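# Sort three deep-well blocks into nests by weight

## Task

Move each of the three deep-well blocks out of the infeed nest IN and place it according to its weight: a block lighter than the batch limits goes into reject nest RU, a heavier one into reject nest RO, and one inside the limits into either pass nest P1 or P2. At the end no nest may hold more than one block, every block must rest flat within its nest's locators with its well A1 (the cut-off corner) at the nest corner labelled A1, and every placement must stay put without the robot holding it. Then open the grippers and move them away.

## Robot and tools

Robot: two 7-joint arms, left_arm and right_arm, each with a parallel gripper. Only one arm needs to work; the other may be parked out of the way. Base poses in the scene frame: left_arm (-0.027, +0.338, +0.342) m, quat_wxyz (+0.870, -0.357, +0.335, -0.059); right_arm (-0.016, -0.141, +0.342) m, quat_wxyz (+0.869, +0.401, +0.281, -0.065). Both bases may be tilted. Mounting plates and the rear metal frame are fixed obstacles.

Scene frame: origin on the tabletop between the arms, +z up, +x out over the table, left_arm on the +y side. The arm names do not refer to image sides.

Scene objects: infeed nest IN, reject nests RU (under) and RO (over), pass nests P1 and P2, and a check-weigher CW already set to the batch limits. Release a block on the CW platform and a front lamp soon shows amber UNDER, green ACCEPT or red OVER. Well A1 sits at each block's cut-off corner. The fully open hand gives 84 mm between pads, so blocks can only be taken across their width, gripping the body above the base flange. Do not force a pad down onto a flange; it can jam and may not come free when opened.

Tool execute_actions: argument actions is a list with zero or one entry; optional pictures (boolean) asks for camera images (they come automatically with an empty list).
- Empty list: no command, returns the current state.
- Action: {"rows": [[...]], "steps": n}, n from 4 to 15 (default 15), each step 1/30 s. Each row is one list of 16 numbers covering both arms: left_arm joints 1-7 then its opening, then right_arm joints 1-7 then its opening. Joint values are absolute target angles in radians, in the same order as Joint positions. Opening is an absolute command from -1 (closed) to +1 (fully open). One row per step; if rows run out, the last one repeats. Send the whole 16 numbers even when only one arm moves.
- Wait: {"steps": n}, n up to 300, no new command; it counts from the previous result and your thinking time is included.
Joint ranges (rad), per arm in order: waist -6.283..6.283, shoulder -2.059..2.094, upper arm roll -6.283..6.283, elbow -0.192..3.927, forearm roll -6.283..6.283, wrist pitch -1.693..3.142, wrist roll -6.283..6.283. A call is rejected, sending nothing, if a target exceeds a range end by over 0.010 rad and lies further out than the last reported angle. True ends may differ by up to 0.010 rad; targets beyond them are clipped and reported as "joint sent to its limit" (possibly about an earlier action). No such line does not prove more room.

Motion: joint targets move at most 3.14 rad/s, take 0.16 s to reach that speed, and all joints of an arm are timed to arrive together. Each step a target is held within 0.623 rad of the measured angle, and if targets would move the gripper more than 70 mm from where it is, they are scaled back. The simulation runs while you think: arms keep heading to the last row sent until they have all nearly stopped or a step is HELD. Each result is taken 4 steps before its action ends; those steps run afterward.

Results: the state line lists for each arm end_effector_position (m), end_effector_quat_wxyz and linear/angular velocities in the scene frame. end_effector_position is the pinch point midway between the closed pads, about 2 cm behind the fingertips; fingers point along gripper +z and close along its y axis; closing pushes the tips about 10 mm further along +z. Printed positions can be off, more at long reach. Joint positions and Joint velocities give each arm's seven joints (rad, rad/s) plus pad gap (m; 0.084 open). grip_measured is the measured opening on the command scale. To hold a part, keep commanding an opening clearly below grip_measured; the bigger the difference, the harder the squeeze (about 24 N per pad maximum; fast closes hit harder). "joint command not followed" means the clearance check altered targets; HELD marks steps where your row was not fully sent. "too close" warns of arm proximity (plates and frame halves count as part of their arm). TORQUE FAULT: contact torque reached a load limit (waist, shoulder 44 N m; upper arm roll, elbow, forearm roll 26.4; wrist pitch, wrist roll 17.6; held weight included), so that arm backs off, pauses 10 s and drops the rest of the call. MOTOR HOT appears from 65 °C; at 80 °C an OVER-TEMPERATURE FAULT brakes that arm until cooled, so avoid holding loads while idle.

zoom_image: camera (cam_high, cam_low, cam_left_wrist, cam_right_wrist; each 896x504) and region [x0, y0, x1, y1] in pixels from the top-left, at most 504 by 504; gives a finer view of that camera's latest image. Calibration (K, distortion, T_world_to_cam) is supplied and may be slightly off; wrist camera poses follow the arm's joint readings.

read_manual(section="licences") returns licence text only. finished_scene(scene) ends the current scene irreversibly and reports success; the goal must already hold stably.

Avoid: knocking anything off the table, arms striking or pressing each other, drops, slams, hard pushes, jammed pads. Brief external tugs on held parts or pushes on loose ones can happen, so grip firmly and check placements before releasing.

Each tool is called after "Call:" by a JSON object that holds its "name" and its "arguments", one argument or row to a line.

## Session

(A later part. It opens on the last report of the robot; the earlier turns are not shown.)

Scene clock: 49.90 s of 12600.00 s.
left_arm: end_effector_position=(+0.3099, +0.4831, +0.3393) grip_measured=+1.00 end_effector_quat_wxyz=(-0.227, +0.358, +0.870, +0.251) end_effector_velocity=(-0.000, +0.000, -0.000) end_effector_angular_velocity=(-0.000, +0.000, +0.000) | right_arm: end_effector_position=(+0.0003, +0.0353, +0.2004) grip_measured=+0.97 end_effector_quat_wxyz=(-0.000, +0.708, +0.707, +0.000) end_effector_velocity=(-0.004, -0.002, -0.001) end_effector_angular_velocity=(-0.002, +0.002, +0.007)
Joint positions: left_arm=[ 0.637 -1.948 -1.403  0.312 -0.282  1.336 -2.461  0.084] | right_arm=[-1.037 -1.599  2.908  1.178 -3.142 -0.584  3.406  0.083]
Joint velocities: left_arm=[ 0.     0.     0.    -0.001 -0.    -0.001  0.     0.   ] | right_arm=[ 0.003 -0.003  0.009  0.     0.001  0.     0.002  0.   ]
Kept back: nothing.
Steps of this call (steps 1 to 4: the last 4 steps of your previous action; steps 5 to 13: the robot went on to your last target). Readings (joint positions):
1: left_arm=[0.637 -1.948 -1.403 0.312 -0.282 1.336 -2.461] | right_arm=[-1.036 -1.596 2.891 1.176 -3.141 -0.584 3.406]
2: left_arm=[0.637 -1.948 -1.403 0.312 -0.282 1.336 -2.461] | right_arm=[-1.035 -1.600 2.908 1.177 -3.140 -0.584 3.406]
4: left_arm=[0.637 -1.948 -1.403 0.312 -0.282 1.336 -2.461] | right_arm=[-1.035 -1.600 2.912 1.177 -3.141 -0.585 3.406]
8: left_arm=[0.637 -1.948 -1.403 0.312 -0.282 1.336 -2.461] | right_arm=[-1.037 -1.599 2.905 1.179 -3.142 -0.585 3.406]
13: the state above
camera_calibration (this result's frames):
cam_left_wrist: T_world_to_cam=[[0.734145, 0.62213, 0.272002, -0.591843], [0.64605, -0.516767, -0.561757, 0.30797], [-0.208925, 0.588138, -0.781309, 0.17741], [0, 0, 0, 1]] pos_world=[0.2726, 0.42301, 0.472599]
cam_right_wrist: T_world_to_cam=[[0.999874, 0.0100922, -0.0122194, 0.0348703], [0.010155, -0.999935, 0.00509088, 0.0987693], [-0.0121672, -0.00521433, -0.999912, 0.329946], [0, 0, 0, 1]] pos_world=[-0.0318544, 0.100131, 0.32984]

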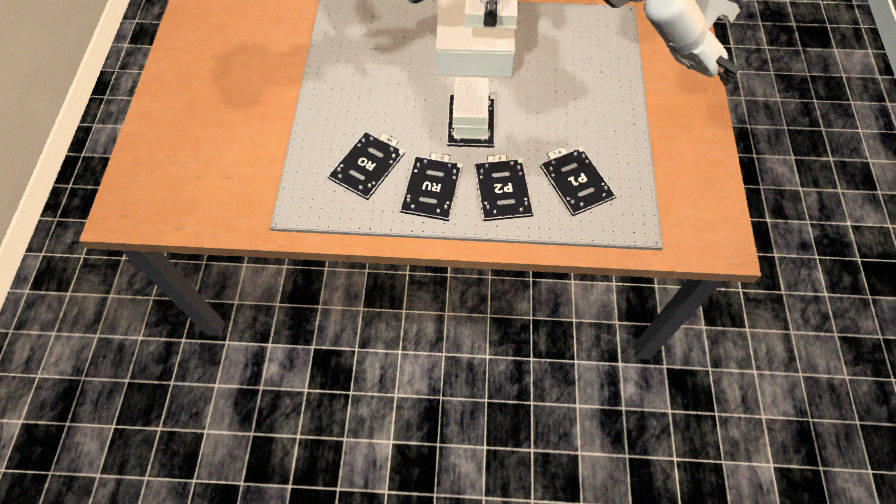

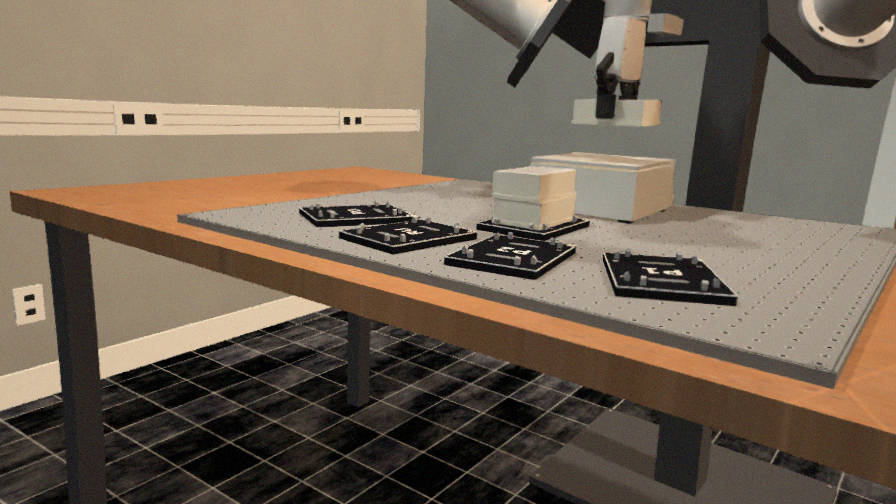

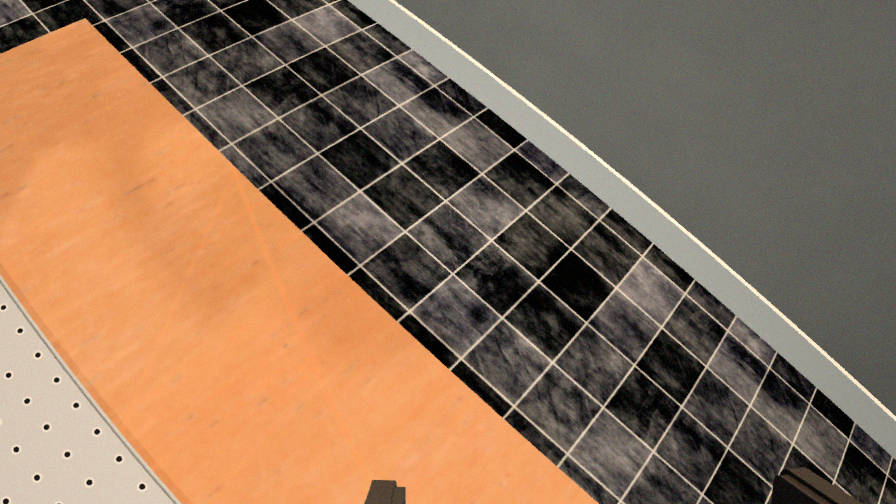

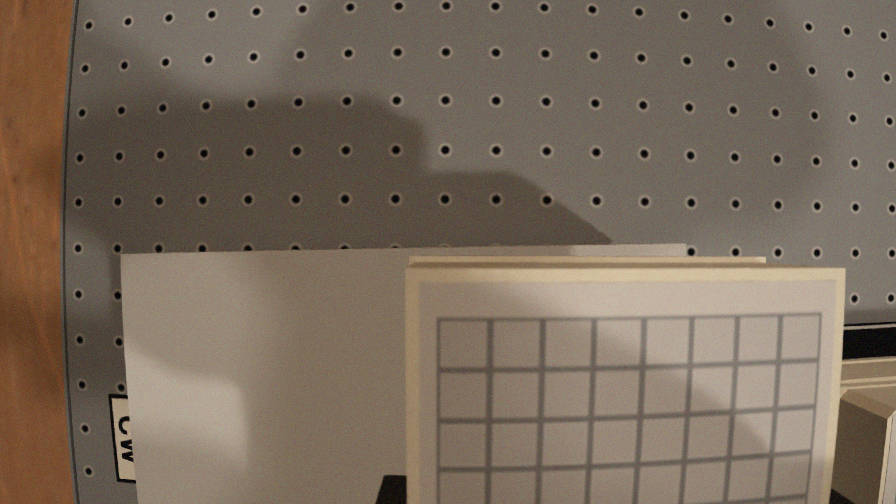

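Call:
{"name": "execute_actions", "arguments": {
  "actions": [
    {"rows":[[0.4,-1.95,2.457,0.45,-0.282,1.0,-0.5,1,-1.064,-1.715,2.907,1.206,-3.1416,-0.492,3.4056,0.2]]}
  ]
}}

Call:
{"name": "execute_actions", "arguments": {
  "actions": [
    {"steps":40}
  ],
  "pictures": true
}}

Scene clock: 51.27 s of 12600.00 s.
left_arm: end_effector_position=(+0.4122, +0.4526, +0.4436) grip_measured=+1.00 end_effector_quat_wxyz=(+0.037, +0.518, +0.845, +0.127) end_effector_velocity=(+0.225, +0.117, +0.412) end_effector_angular_velocity=(-1.308, -1.057, -1.134) | right_arm: end_effector_position=(-0.0007, +0.0367, +0.1525) grip_measured=+0.97 end_effector_quat_wxyz=(-0.001, +0.707, +0.707, +0.001) end_effector_velocity=(-0.006, +0.032, +0.021) end_effector_angular_velocity=(+0.077, +0.016, -0.001)
Joint positions: left_arm=[ 0.496 -1.949 -0.926  0.396 -0.282  1.136 -1.982  0.084] | right_arm=[-1.064 -1.714  2.907  1.207 -3.142 -0.492  3.406  0.083]
Joint velocities: left_arm=[-0.358 -0.004  1.862  0.211  0.001 -0.502  1.852  0.   ] | right_arm=[ 0.01   0.04  -0.003  0.035 -0.002  0.003 -0.001 -0.   ]
Steps of this call (steps 1 to 30: the robot went on to your last target; steps 31 to 41: the first 11 steps of this action). Readings (joint positions):
31: left_arm=[0.637 -1.948 -1.402 0.312 -0.282 1.335 -2.460] | right_arm=[-1.036 -1.600 2.910 1.179 -3.142 -0.584 3.406]
32: left_arm=[0.634 -1.948 -1.393 0.313 -0.282 1.330 -2.449] | right_arm=[-1.038 -1.608 2.909 1.182 -3.142 -0.576 3.406]
34: left_arm=[0.609 -1.948 -1.324 0.326 -0.282 1.292 -2.376] | right_arm=[-1.051 -1.663 2.908 1.201 -3.142 -0.528 3.406]
38: left_arm=[0.536 -1.949 -1.105 0.373 -0.282 1.193 -2.161] | right_arm=[-1.065 -1.720 2.907 1.200 -3.142 -0.493 3.406]
41: the state above

Scene clock: 52.60 s of 12600.00 s.
left_arm: end_effector_position=(+0.2485, +0.7189, +0.2863) grip_measured=+1.00 end_effector_quat_wxyz=(+0.703, +0.053, +0.709, +0.029) end_effector_velocity=(-0.155, -0.215, -0.336) end_effector_angular_velocity=(-1.594, -0.375, +1.008) | right_arm: end_effector_position=(-0.0005, +0.0361, +0.1521) grip_measured=+0.97 end_effector_quat_wxyz=(-0.001, +0.707, +0.707, +0.000) end_effector_velocity=(-0.000, -0.000, +0.000) end_effector_angular_velocity=(-0.000, +0.001, -0.000)
Joint positions: left_arm=[ 0.4   -1.95   1.736  0.45  -0.282  1.001 -0.517  0.084] | right_arm=[-1.064 -1.715  2.907  1.206 -3.142 -0.492  3.406  0.083]
Joint velocities: left_arm=[-0.002  0.001  1.978  0.001 -0.    -0.002  0.068  0.   ] | right_arm=[-0.     0.001  0.    -0.     0.    -0.     0.     0.   ]
Kept back: nothing.
Steps of this call (steps 1 to 4: the last 4 steps of your previous action; steps 5 to 40: the robot went on to your last target). Readings (joint positions):
1: left_arm=[0.485 -1.949 -0.863 0.403 -0.282 1.120 -1.919] | right_arm=[-1.064 -1.713 2.907 1.208 -3.142 -0.492 3.406]
2: left_arm=[0.474 -1.950 -0.799 0.409 -0.282 1.106 -1.855] | right_arm=[-1.064 -1.713 2.907 1.207 -3.142 -0.492 3.406]
4: left_arm=[0.457 -1.950 -0.667 0.419 -0.282 1.081 -1.724] | right_arm=[-1.064 -1.714 2.907 1.207 -3.142 -0.492 3.406]
8: left_arm=[0.433 -1.950 -0.398 0.432 -0.282 1.047 -1.455] | right_arm=[-1.064 -1.715 2.907 1.206 -3.142 -0.492 3.406]
40: the state above
camera_calibration (this result's frames):
cam_left_wrist: T_world_to_cam=[[0.040049, 0.992877, 0.112208, -0.727352], [-0.00914692, -0.111929, 0.993674, -0.133771], [0.999156, -0.040822, 0.00459912, -0.0884883], [0, 0, 0, 1]] pos_world=[0.11632, 0.703586, 0.214946]
cam_right_wrist: T_world_to_cam=[[0.999855, 0.0109789, -0.013051, 0.0351661], [0.011033, -0.999931, 0.00408077, 0.0999635], [-0.0130053, -0.00422417, -0.999907, 0.281611], [0, 0, 0, 1]] pos_world=[-0.0326014, 0.10076, 0.281636]

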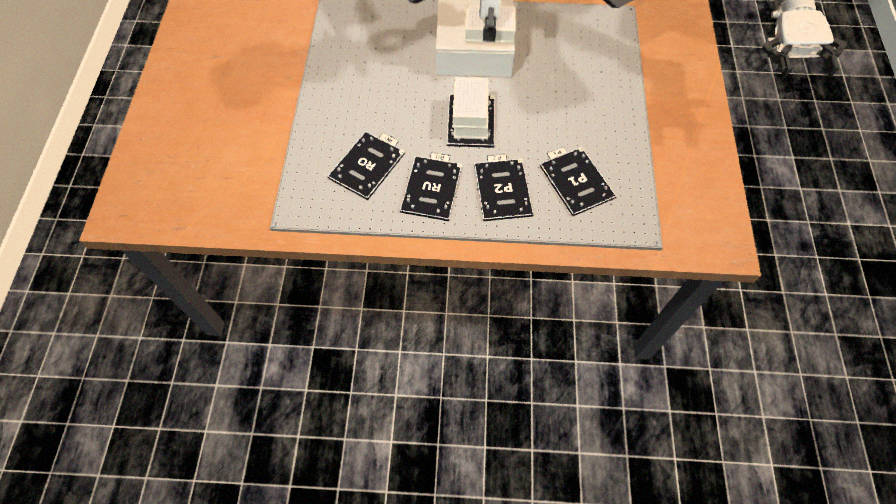

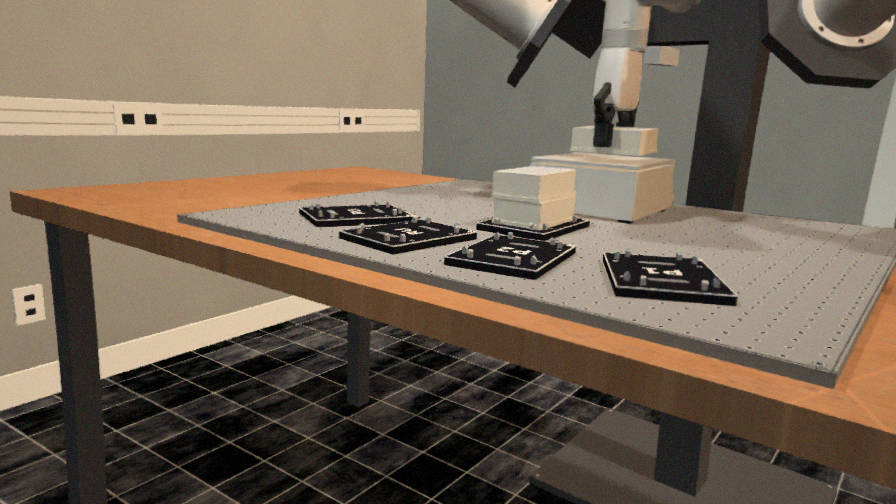

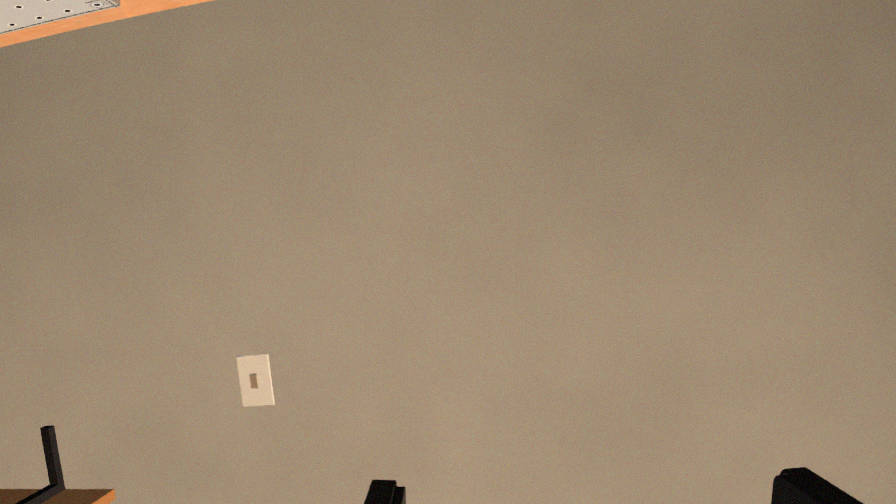

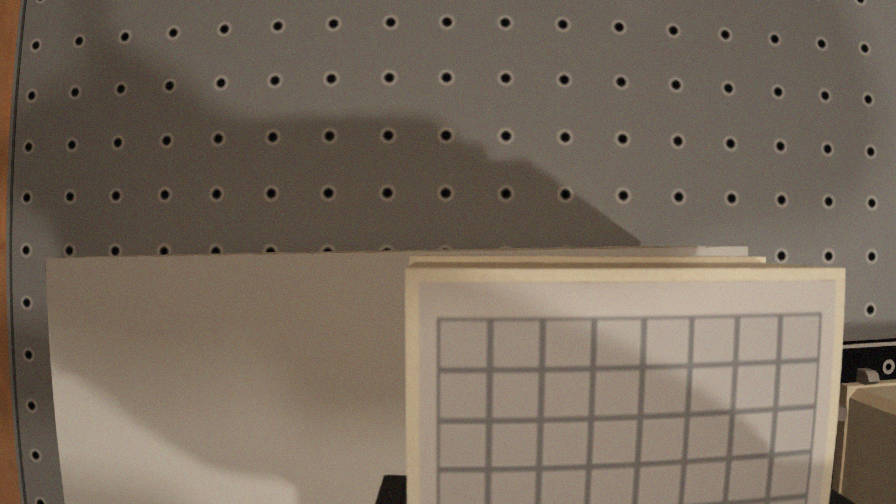

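Call:
{"name": "execute_actions", "arguments": {
  "actions": [
    {"rows":[[0.2,-1.95,1.74,1.2,-1.95,-1.12,1.57,1,-1.066,-1.724,2.907,1.208,-3.1416,-0.485,3.4056,0.2]]}
  ]
}}

Call:
{"name": "execute_actions", "arguments": {
  "actions": [
    {"steps":30}
  ]
}}

Call:
{"name": "execute_actions", "arguments": {
  "actions": [
    {"rows":[[0.1224,-1.976,2.457,1.2,-1.95,-1.12,1.57,1,-1.0685,-1.734,2.9065,1.2105,-3.1416,-0.478,3.4056,0.2]]}
  ]
}}

Call:
{"name": "execute_actions", "arguments": {
  "actions": [
    {"steps":25}
  ],
  "pictures": true
}}

Scene clock: 53.33 s of 12600.00 s.
left_arm: end_effector_position=(+0.0820, +0.6997, +0.0931) grip_measured=+1.00 end_effector_quat_wxyz=(+0.557, -0.249, +0.784, +0.117) end_effector_velocity=(-0.502, +0.344, -0.220) end_effector_angular_velocity=(+0.556, +1.632, +0.414) | right_arm: end_effector_position=(-0.0006, +0.0359, +0.1484) grip_measured=+0.97 end_effector_quat_wxyz=(-0.001, +0.707, +0.707, +0.000) end_effector_velocity=(-0.001, -0.000, +0.000) end_effector_angular_velocity=(-0.001, +0.002, +0.001)
Joint positions: left_arm=[ 0.329 -1.95   2.201  0.697 -0.537  0.746 -0.245  0.084] | right_arm=[-1.066 -1.724  2.907  1.208 -3.142 -0.485  3.406  0.083]
Joint velocities: left_arm=[-0.193  0.002 -0.716  0.779 -0.885 -0.881  0.882 -0.   ] | right_arm=[-0.001  0.     0.002 -0.    -0.001 -0.     0.     0.   ]
Steps of this call (steps 1 to 11: the robot went on to your last target; steps 12 to 22: the first 11 steps of this action). Readings (joint positions):
12: left_arm=[0.399 -1.950 2.444 0.450 -0.283 0.999 -0.500] | right_arm=[-1.064 -1.715 2.907 1.206 -3.142 -0.491 3.406]
13: left_arm=[0.396 -1.951 2.444 0.454 -0.290 0.992 -0.491] | right_arm=[-1.065 -1.718 2.907 1.207 -3.142 -0.489 3.406]
15: left_arm=[0.380 -1.952 2.390 0.499 -0.340 0.943 -0.441] | right_arm=[-1.066 -1.723 2.907 1.208 -3.142 -0.486 3.406]
19: left_arm=[0.349 -1.950 2.276 0.616 -0.452 0.831 -0.330] | right_arm=[-1.066 -1.724 2.907 1.208 -3.142 -0.485 3.406]
22: the state above

Scene clock: 54.33 s of 12600.00 s.
left_arm: end_effector_position=(-0.1831, +0.5883, +0.1190) grip_measured=+1.00 end_effector_quat_wxyz=(+0.045, -0.039, +0.979, -0.196) end_effector_velocity=(+0.038, -0.100, +0.116) end_effector_angular_velocity=(-0.524, -0.356, -0.411) | right_arm: end_effector_position=(-0.0006, +0.0358, +0.1483) grip_measured=+0.97 end_effector_quat_wxyz=(-0.001, +0.707, +0.707, +0.000) end_effector_velocity=(-0.000, +0.000, +0.000) end_effector_angular_velocity=(+0.000, +0.001, +0.000)
Joint positions: left_arm=[ 0.201 -1.95   1.741  1.198 -1.941 -1.094  1.545  0.084] | right_arm=[-1.066 -1.724  2.907  1.208 -3.142 -0.485  3.406  0.083]
Joint velocities: left_arm=[-0.003  0.008 -0.043  0.039 -0.205 -0.627  0.563  0.   ] | right_arm=[-0.     0.    -0.    -0.     0.     0.    -0.001  0.   ]
Kept back: nothing.
Steps of this call (steps 1 to 4: the last 4 steps of your previous action; steps 5 to 30: the robot went on to your last target). Readings (joint positions):
1: left_arm=[0.323 -1.950 2.178 0.722 -0.567 0.716 -0.215] | right_arm=[-1.066 -1.724 2.907 1.208 -3.142 -0.485 3.406]
2: left_arm=[0.317 -1.950 2.154 0.748 -0.598 0.685 -0.184] | right_arm=[-1.066 -1.724 2.907 1.208 -3.142 -0.485 3.406]
4: left_arm=[0.304 -1.950 2.109 0.797 -0.664 0.619 -0.118] | right_arm=[-1.066 -1.724 2.907 1.208 -3.142 -0.485 3.406]
8: left_arm=[0.280 -1.950 2.022 0.891 -0.815 0.468 0.033] | right_arm=[-1.066 -1.724 2.907 1.208 -3.142 -0.485 3.406]
30: the state above

Scene clock: 54.70 s of 12600.00 s.
left_arm: end_effector_position=(-0.1659, +0.4124, +0.1063) grip_measured=+1.00 end_effector_quat_wxyz=(+0.078, -0.099, +0.921, -0.369) end_effector_velocity=(+0.091, -0.587, +0.058) end_effector_angular_velocity=(-1.213, -0.159, +0.436) | right_arm: end_effector_position=(-0.0005, +0.0356, +0.1443) grip_measured=+0.97 end_effector_quat_wxyz=(-0.001, +0.707, +0.707, -0.000) end_effector_velocity=(+0.001, +0.000, +0.000) end_effector_angular_velocity=(+0.001, -0.001, -0.001)
Joint positions: left_arm=[ 0.159 -1.964  2.101  1.2   -1.947 -1.114  1.565  0.084] | right_arm=[-1.068 -1.734  2.906  1.211 -3.142 -0.478  3.406  0.083]
Joint velocities: left_arm=[-0.131 -0.053  1.229 -0.003 -0.007 -0.017  0.014 -0.   ] | right_arm=[-0.     0.001 -0.002 -0.    -0.001  0.     0.001 -0.   ]
Steps of this call (steps 1 to 11: the first 11 steps of this action). Readings (joint positions):
1: left_arm=[0.201 -1.950 1.741 1.199 -1.946 -1.108 1.558] | right_arm=[-1.066 -1.724 2.907 1.208 -3.142 -0.484 3.406]
2: left_arm=[0.200 -1.949 1.747 1.200 -1.947 -1.113 1.563] | right_arm=[-1.067 -1.727 2.907 1.210 -3.142 -0.482 3.406]
4: left_arm=[0.193 -1.949 1.805 1.201 -1.947 -1.112 1.563] | right_arm=[-1.068 -1.733 2.907 1.210 -3.142 -0.479 3.406]
8: left_arm=[0.172 -1.959 1.979 1.199 -1.947 -1.112 1.564] | right_arm=[-1.069 -1.734 2.907 1.210 -3.142 -0.478 3.406]
11: the state above

Scene clock: 55.53 s of 12600.00 s.
left_arm: end_effector_position=(-0.1336, +0.2521, +0.1549) grip_measured=+1.00 end_effector_quat_wxyz=(+0.099, -0.160, +0.832, -0.522) end_effector_velocity=(+0.001, -0.002, +0.001) end_effector_angular_velocity=(-0.003, -0.001, +0.002) | right_arm: end_effector_position=(-0.0005, +0.0354, +0.1442) grip_measured=+0.97 end_effector_quat_wxyz=(-0.000, +0.707, +0.707, -0.000) end_effector_velocity=(-0.000, +0.000, +0.000) end_effector_angular_velocity=(+0.001, -0.000, -0.002)
Joint positions: left_arm=[ 0.122 -1.976  2.457  1.2   -1.95  -1.12   1.57   0.084] | right_arm=[-1.068 -1.734  2.907  1.211 -3.142 -0.478  3.406  0.083]
Joint velocities: left_arm=[-0.    -0.     0.004 -0.     0.     0.    -0.     0.   ] | right_arm=[ 0.001  0.    -0.    -0.     0.002  0.     0.001 -0.   ]
Kept back: nothing.
Steps of this call (steps 1 to 4: the last 4 steps of your previous action; steps 5 to 25: the robot went on to your last target). Readings (joint positions):
1: left_arm=[0.155 -1.966 2.142 1.199 -1.948 -1.115 1.566] | right_arm=[-1.068 -1.734 2.906 1.211 -3.142 -0.478 3.406]
2: left_arm=[0.151 -1.967 2.182 1.199 -1.948 -1.115 1.566] | right_arm=[-1.068 -1.734 2.906 1.211 -3.142 -0.478 3.406]
4: left_arm=[0.142 -1.970 2.264 1.200 -1.949 -1.117 1.567] | right_arm=[-1.068 -1.734 2.907 1.211 -3.142 -0.478 3.406]
8: left_arm=[0.126 -1.976 2.421 1.200 -1.950 -1.119 1.569] | right_arm=[-1.068 -1.734 2.907 1.211 -3.142 -0.478 3.406]
25: the state above
camera_calibration (this result's frames):
cam_left_wrist: T_world_to_cam=[[-0.164033, 0.39898, -0.902168, 0.0457797], [0.923202, 0.38431, 0.00210167, 0.0940566], [0.34755, -0.832539, -0.431379, 0.454914], [0, 0, 0, 1]] pos_world=[-0.23743, 0.324322, 0.237344]
cam_right_wrist: T_world_to_cam=[[0.999855, 0.0111723, -0.012849, 0.034964], [0.0112383, -0.999924, 0.00507464, 0.0992033], [-0.0127913, -0.00521831, -0.999905, 0.273743], [0, 0, 0, 1]] pos_world=[-0.0325723, 0.100234, 0.273663]

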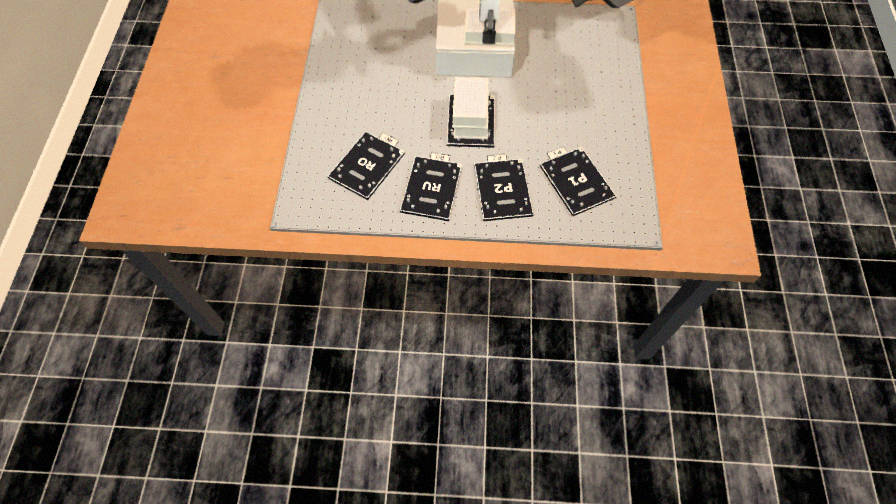

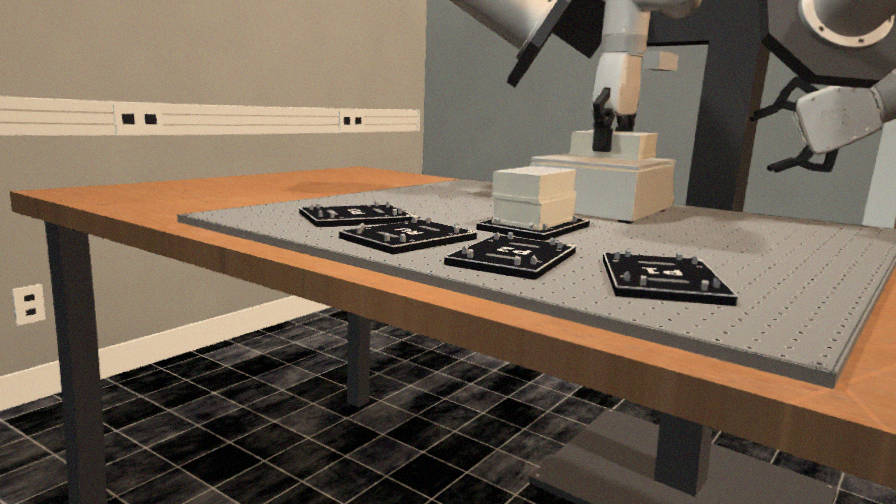

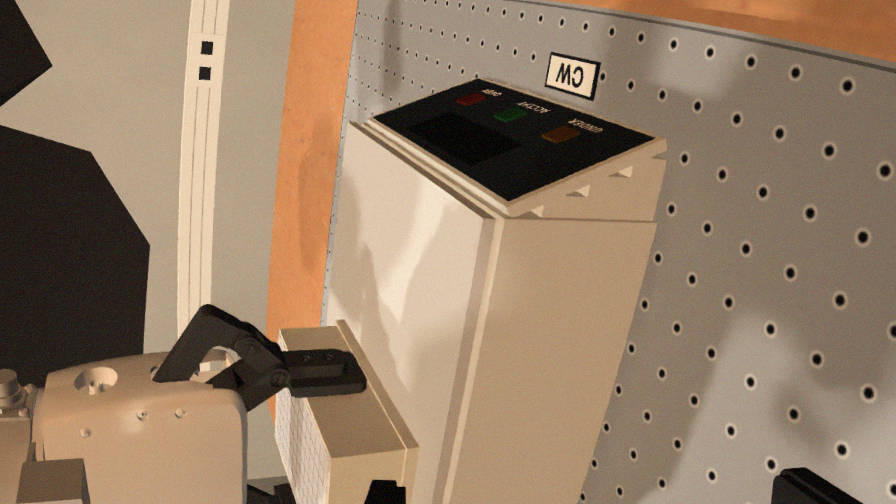

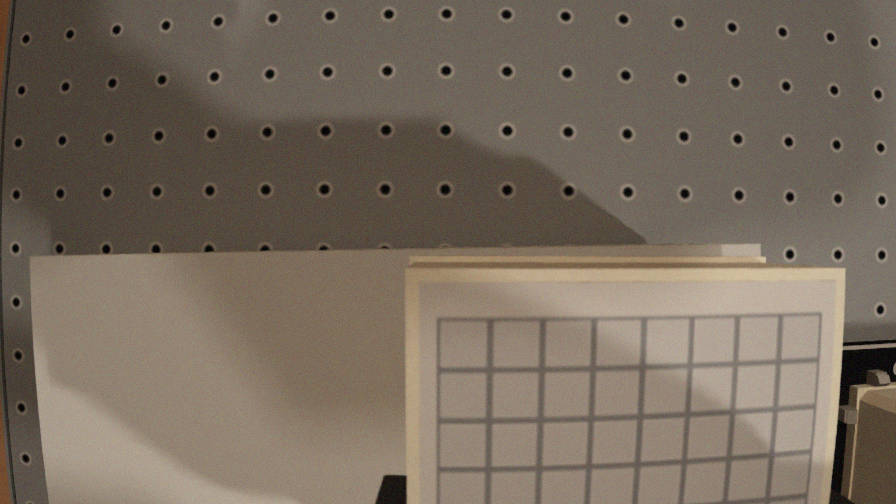

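Call:
{"name": "execute_actions", "arguments": {
  "actions": [
    {"rows":[[0.1224,-1.976,2.457,1.2,-1.95,-1.12,1.57,1,-1.073,-1.753,2.906,1.2155,-3.1416,-0.4635,3.4056,0.2]]}
  ]
}}

Call:
{"name": "execute_actions", "arguments": {
  "actions": [
    {"rows":[[0.1224,-1.976,2.457,1.2,-1.95,-1.12,1.57,1,-1.0755,-1.763,2.906,1.2185,-3.1416,-0.456,3.4056,0.2]]}
  ],
  "pictures": true
}}

Scene clock: 56.03 s of 12600.00 s.
left_arm: end_effector_position=(-0.1335, +0.2520, +0.1550) grip_measured=+1.00 end_effector_quat_wxyz=(+0.100, -0.160, +0.832, -0.522) end_effector_velocity=(-0.000, -0.000, +0.000) end_effector_angular_velocity=(-0.001, +0.001, -0.000) | right_arm: end_effector_position=(-0.0005, +0.0353, +0.1365) grip_measured=+0.97 end_effector_quat_wxyz=(-0.001, +0.707, +0.707, +0.000) end_effector_velocity=(-0.000, +0.001, +0.001) end_effector_angular_velocity=(+0.002, +0.001, +0.001)
Joint positions: left_arm=[ 0.122 -1.976  2.457  1.2   -1.95  -1.12   1.57   0.084] | right_arm=[-1.073 -1.753  2.906  1.216 -3.142 -0.464  3.406  0.083]
Joint velocities: left_arm=[-0.     0.     0.     0.001  0.    -0.001  0.    -0.   ] | right_arm=[ 0.001  0.002  0.    -0.     0.001  0.    -0.001  0.   ]
Steps of this call (steps 1 to 4: the robot went on to your last target; steps 5 to 15: the first 11 steps of this action). Readings (joint positions):
5: left_arm=[0.122 -1.976 2.457 1.200 -1.950 -1.120 1.570] | right_arm=[-1.069 -1.735 2.906 1.211 -3.142 -0.477 3.406]
6: left_arm=[0.122 -1.976 2.457 1.200 -1.950 -1.120 1.570] | right_arm=[-1.070 -1.739 2.906 1.213 -3.142 -0.473 3.406]
8: left_arm=[0.122 -1.976 2.457 1.200 -1.950 -1.120 1.570] | right_arm=[-1.072 -1.751 2.906 1.215 -3.142 -0.466 3.406]
12: left_arm=[0.122 -1.976 2.457 1.200 -1.950 -1.120 1.570] | right_arm=[-1.073 -1.754 2.906 1.215 -3.142 -0.464 3.406]
15: the state above

Scene clock: 56.53 s of 12600.00 s.
left_arm: end_effector_position=(-0.1335, +0.2520, +0.1550) grip_measured=+1.00 end_effector_quat_wxyz=(+0.100, -0.160, +0.832, -0.522) end_effector_velocity=(-0.000, +0.001, -0.000) end_effector_angular_velocity=(+0.001, +0.001, -0.000) | right_arm: end_effector_position=(-0.0009, +0.0355, +0.1330) grip_measured=+0.96 end_effector_quat_wxyz=(-0.001, +0.707, +0.707, +0.000) end_effector_velocity=(-0.001, -0.000, -0.001) end_effector_angular_velocity=(-0.000, +0.001, -0.002)
Joint positions: left_arm=[ 0.122 -1.976  2.457  1.2   -1.95  -1.12   1.57   0.084] | right_arm=[-1.075 -1.762  2.906  1.219 -3.142 -0.457  3.405  0.083]
Joint velocities: left_arm=[ 0.    -0.    -0.002  0.001 -0.    -0.001  0.    -0.   ] | right_arm=[-0.    -0.001  0.001 -0.001  0.001  0.002  0.002 -0.001]
Steps of this call (steps 1 to 4: the last 4 steps of your previous action; steps 5 to 15: the first 11 steps of this action). Readings (joint positions):
5: left_arm=[0.122 -1.976 2.457 1.200 -1.950 -1.120 1.570] | right_arm=[-1.073 -1.753 2.906 1.216 -3.142 -0.463 3.406]
6: left_arm=[0.122 -1.976 2.457 1.200 -1.950 -1.120 1.570] | right_arm=[-1.074 -1.756 2.906 1.217 -3.142 -0.460 3.406]
8: left_arm=[0.122 -1.976 2.457 1.200 -1.950 -1.120 1.570] | right_arm=[-1.075 -1.761 2.906 1.219 -3.142 -0.457 3.406]
12: left_arm=[0.122 -1.976 2.457 1.200 -1.950 -1.120 1.570] | right_arm=[-1.075 -1.762 2.906 1.219 -3.142 -0.457 3.405]
15: the state above
camera_calibration (this result's frames):
cam_left_wrist: T_world_to_cam=[[-0.163983, 0.39864, -0.902328, 0.0460227], [0.923128, 0.384487, 0.00209938, 0.0939816], [0.34777, -0.83262, -0.431045, 0.45476], [0, 0, 0, 1]] pos_world=[-0.237362, 0.324161, 0.237352]
cam_right_wrist: T_world_to_cam=[[0.999835, 0.0120644, -0.0135453, 0.0352775], [0.0121166, -0.999919, 0.00378169, 0.0994617], [-0.0134986, -0.00394519, -0.999901, 0.262449], [0, 0, 0, 1]] pos_world=[-0.0329341, 0.100064, 0.262524]

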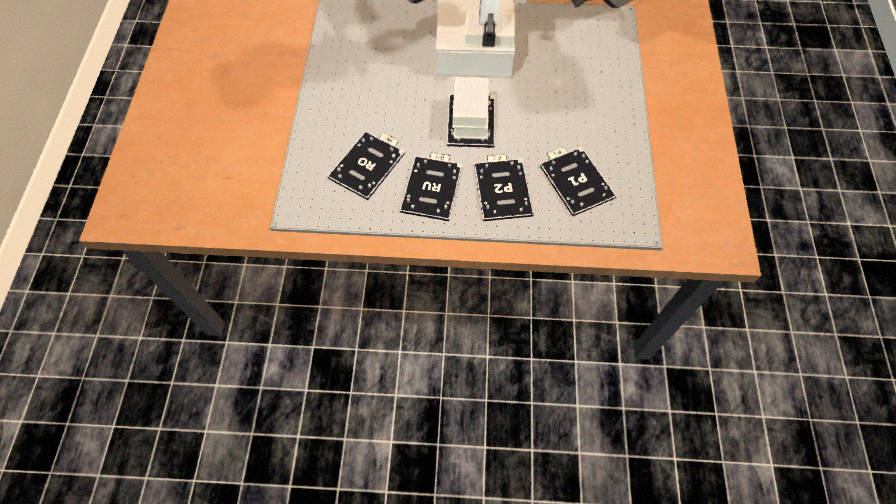

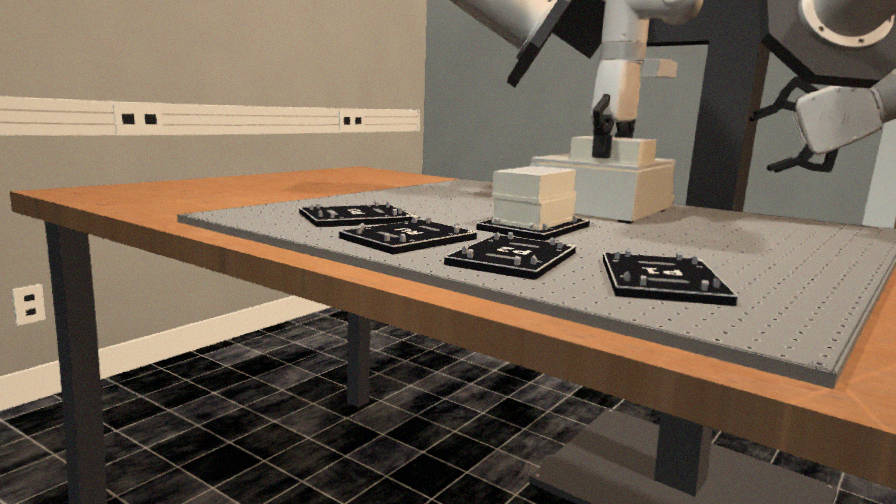

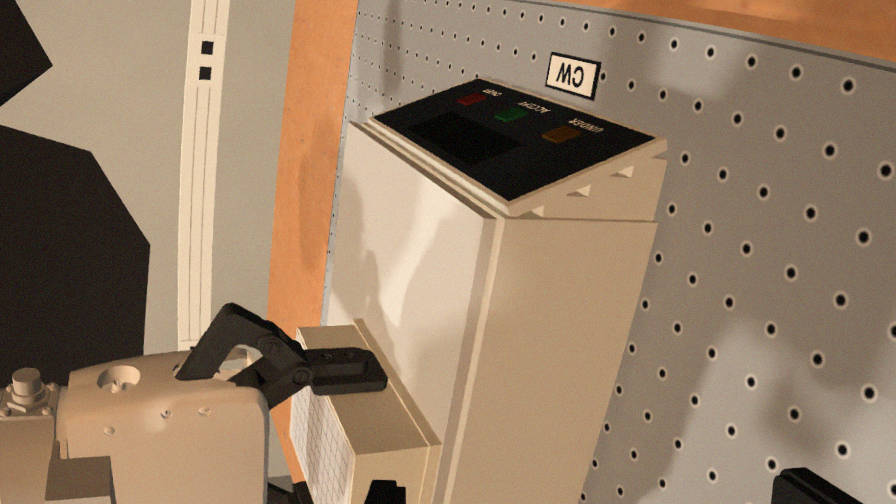

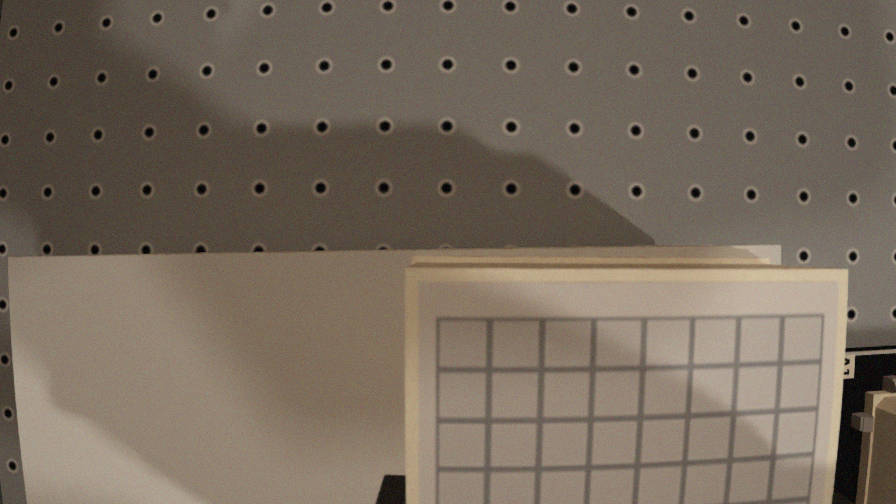

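Touching. Release at ~.134.

Call:
{"name": "execute_actions", "arguments": {
  "actions": [
    {"rows":[[0.1224,-1.976,2.457,1.2,-1.95,-1.12,1.57,1,-1.0745,-1.759,2.906,1.2173,-3.1416,-0.459,3.4056,1]]}
  ]
}}

Call:
{"name": "execute_actions", "arguments": {
  "actions": [
    {"steps":60}
  ],
  "pictures": true
}}

Scene clock: 57.07 s of 12600.00 s.
left_arm: end_effector_position=(-0.1335, +0.2520, +0.1550) grip_measured=+1.00 end_effector_quat_wxyz=(+0.100, -0.160, +0.832, -0.522) end_effector_velocity=(-0.001, +0.001, +0.000) end_effector_angular_velocity=(+0.001, +0.002, -0.001) | right_arm: end_effector_position=(-0.0005, +0.0345, +0.1334) grip_measured=+1.00 end_effector_quat_wxyz=(-0.000, +0.707, +0.707, -0.000) end_effector_velocity=(-0.001, +0.004, +0.004) end_effector_angular_velocity=(+0.009, +0.001, -0.001)
Joint positions: left_arm=[ 0.122 -1.976  2.457  1.2   -1.95  -1.12   1.57   0.084] | right_arm=[-1.075 -1.76   2.906  1.217 -3.142 -0.459  3.406  0.084]
Joint velocities: left_arm=[ 0.     0.002 -0.001  0.001 -0.     0.    -0.    -0.   ] | right_arm=[ 0.003  0.006  0.     0.005 -0.    -0.003  0.002  0.   ]
Steps of this call (steps 1 to 4: the last 4 steps of your previous action; step 5: the robot went on to your last target; steps 6 to 16: the first 11 steps of this action). Readings (joint positions):
6: left_arm=[0.122 -1.976 2.457 1.200 -1.950 -1.120 1.570] | right_arm=[-1.075 -1.762 2.906 1.219 -3.142 -0.457 3.405]
7: left_arm=[0.122 -1.976 2.457 1.200 -1.950 -1.120 1.570] | right_arm=[-1.075 -1.761 2.906 1.218 -3.142 -0.457 3.406]
9: left_arm=[0.122 -1.976 2.457 1.200 -1.950 -1.120 1.570] | right_arm=[-1.075 -1.761 2.906 1.217 -3.141 -0.457 3.406]
13: left_arm=[0.122 -1.976 2.457 1.200 -1.950 -1.120 1.570] | right_arm=[-1.075 -1.761 2.906 1.216 -3.141 -0.458 3.406]
16: the state above

Scene clock: 59.07 s of 12600.00 s.
left_arm: end_effector_position=(-0.1335, +0.2520, +0.1550) grip_measured=+1.00 end_effector_quat_wxyz=(+0.100, -0.160, +0.832, -0.522) end_effector_velocity=(+0.000, -0.001, +0.000) end_effector_angular_velocity=(-0.001, +0.000, +0.001) | right_arm: end_effector_position=(-0.0006, +0.0349, +0.1339) grip_measured=+1.00 end_effector_quat_wxyz=(-0.001, +0.707, +0.707, -0.000) end_effector_velocity=(+0.000, -0.000, -0.000) end_effector_angular_velocity=(-0.000, -0.000, -0.000)
Joint positions: left_arm=[ 0.122 -1.976  2.457  1.2   -1.95  -1.12   1.57   0.084] | right_arm=[-1.075 -1.759  2.906  1.217 -3.142 -0.459  3.406  0.084]
Joint velocities: left_arm=[ 0.     0.     0.002 -0.    -0.     0.001  0.     0.   ] | right_arm=[-0. -0. -0. -0. -0. -0.  0.  0.]
Kept back: nothing.
Steps of this call (steps 1 to 4: the last 4 steps of your previous action; steps 5 to 15: the robot went on to your last target; steps 16 to 60: nothing new was sent). Readings (joint positions):
1: left_arm=[0.122 -1.976 2.457 1.200 -1.950 -1.120 1.570] | right_arm=[-1.075 -1.760 2.906 1.217 -3.142 -0.459 3.406]
2: left_arm=[0.122 -1.976 2.457 1.200 -1.950 -1.120 1.570] | right_arm=[-1.075 -1.760 2.906 1.217 -3.142 -0.459 3.406]
4: left_arm=[0.122 -1.976 2.457 1.200 -1.950 -1.120 1.570] | right_arm=[-1.075 -1.759 2.906 1.217 -3.142 -0.459 3.406]
8: left_arm=[0.122 -1.976 2.457 1.200 -1.950 -1.120 1.570] | right_arm=[-1.075 -1.759 2.906 1.217 -3.142 -0.459 3.406]
60: the state above
All arms were judged still, so your last target was given up. Only a new action makes them travel on or press farther. Fingers that are still opening or closing keep moving.
camera_calibration (this result's frames):
cam_left_wrist: T_world_to_cam=[[-0.163983, 0.39864, -0.902328, 0.0460229], [0.923128, 0.384487, 0.00209953, 0.0939814], [0.34777, -0.83262, -0.431045, 0.45476], [0, 0, 0, 1]] pos_world=[-0.237362, 0.324161, 0.237352]
cam_right_wrist: T_world_to_cam=[[0.999846, 0.0116331, -0.013177, 0.0350259], [0.0117004, -0.999919, 0.00504473, 0.0987414], [-0.0131173, -0.00519812, -0.9999, 0.263405], [0, 0, 0, 1]] pos_world=[-0.0327207, 0.0996951, 0.263343]

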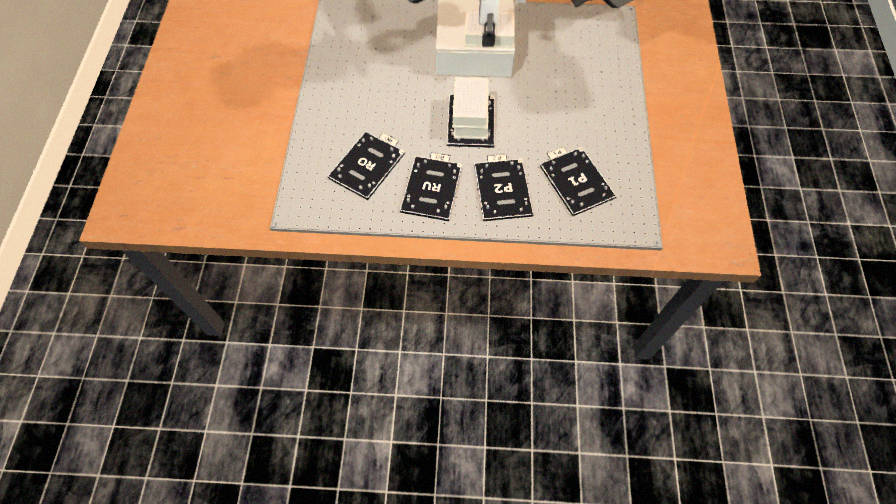

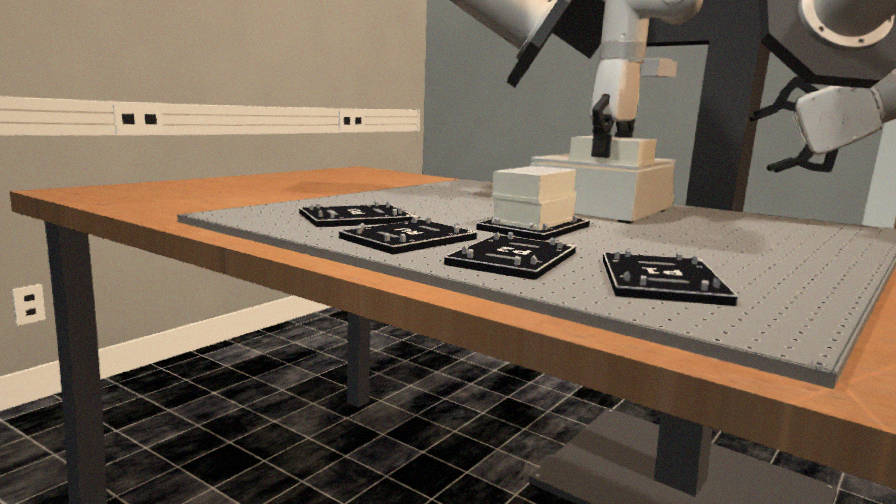

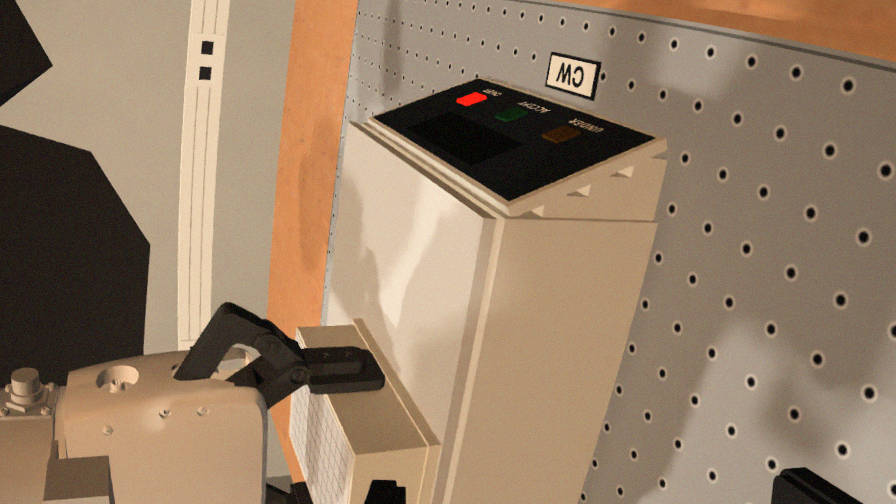

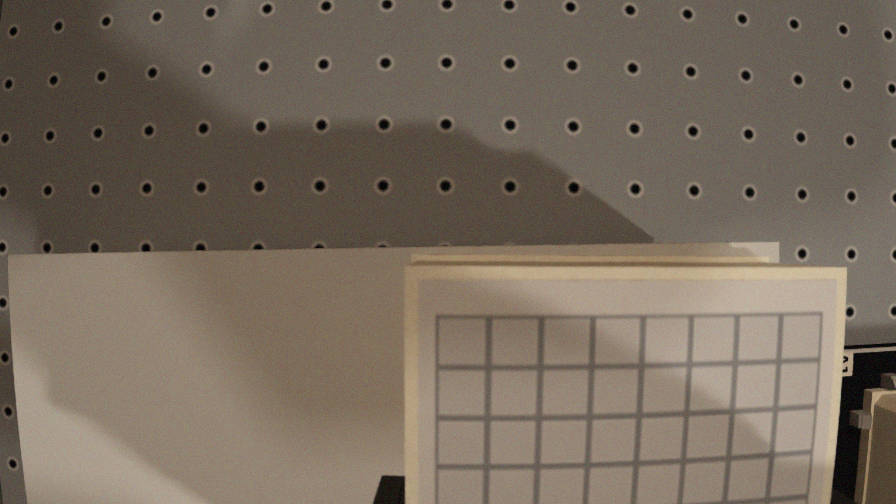

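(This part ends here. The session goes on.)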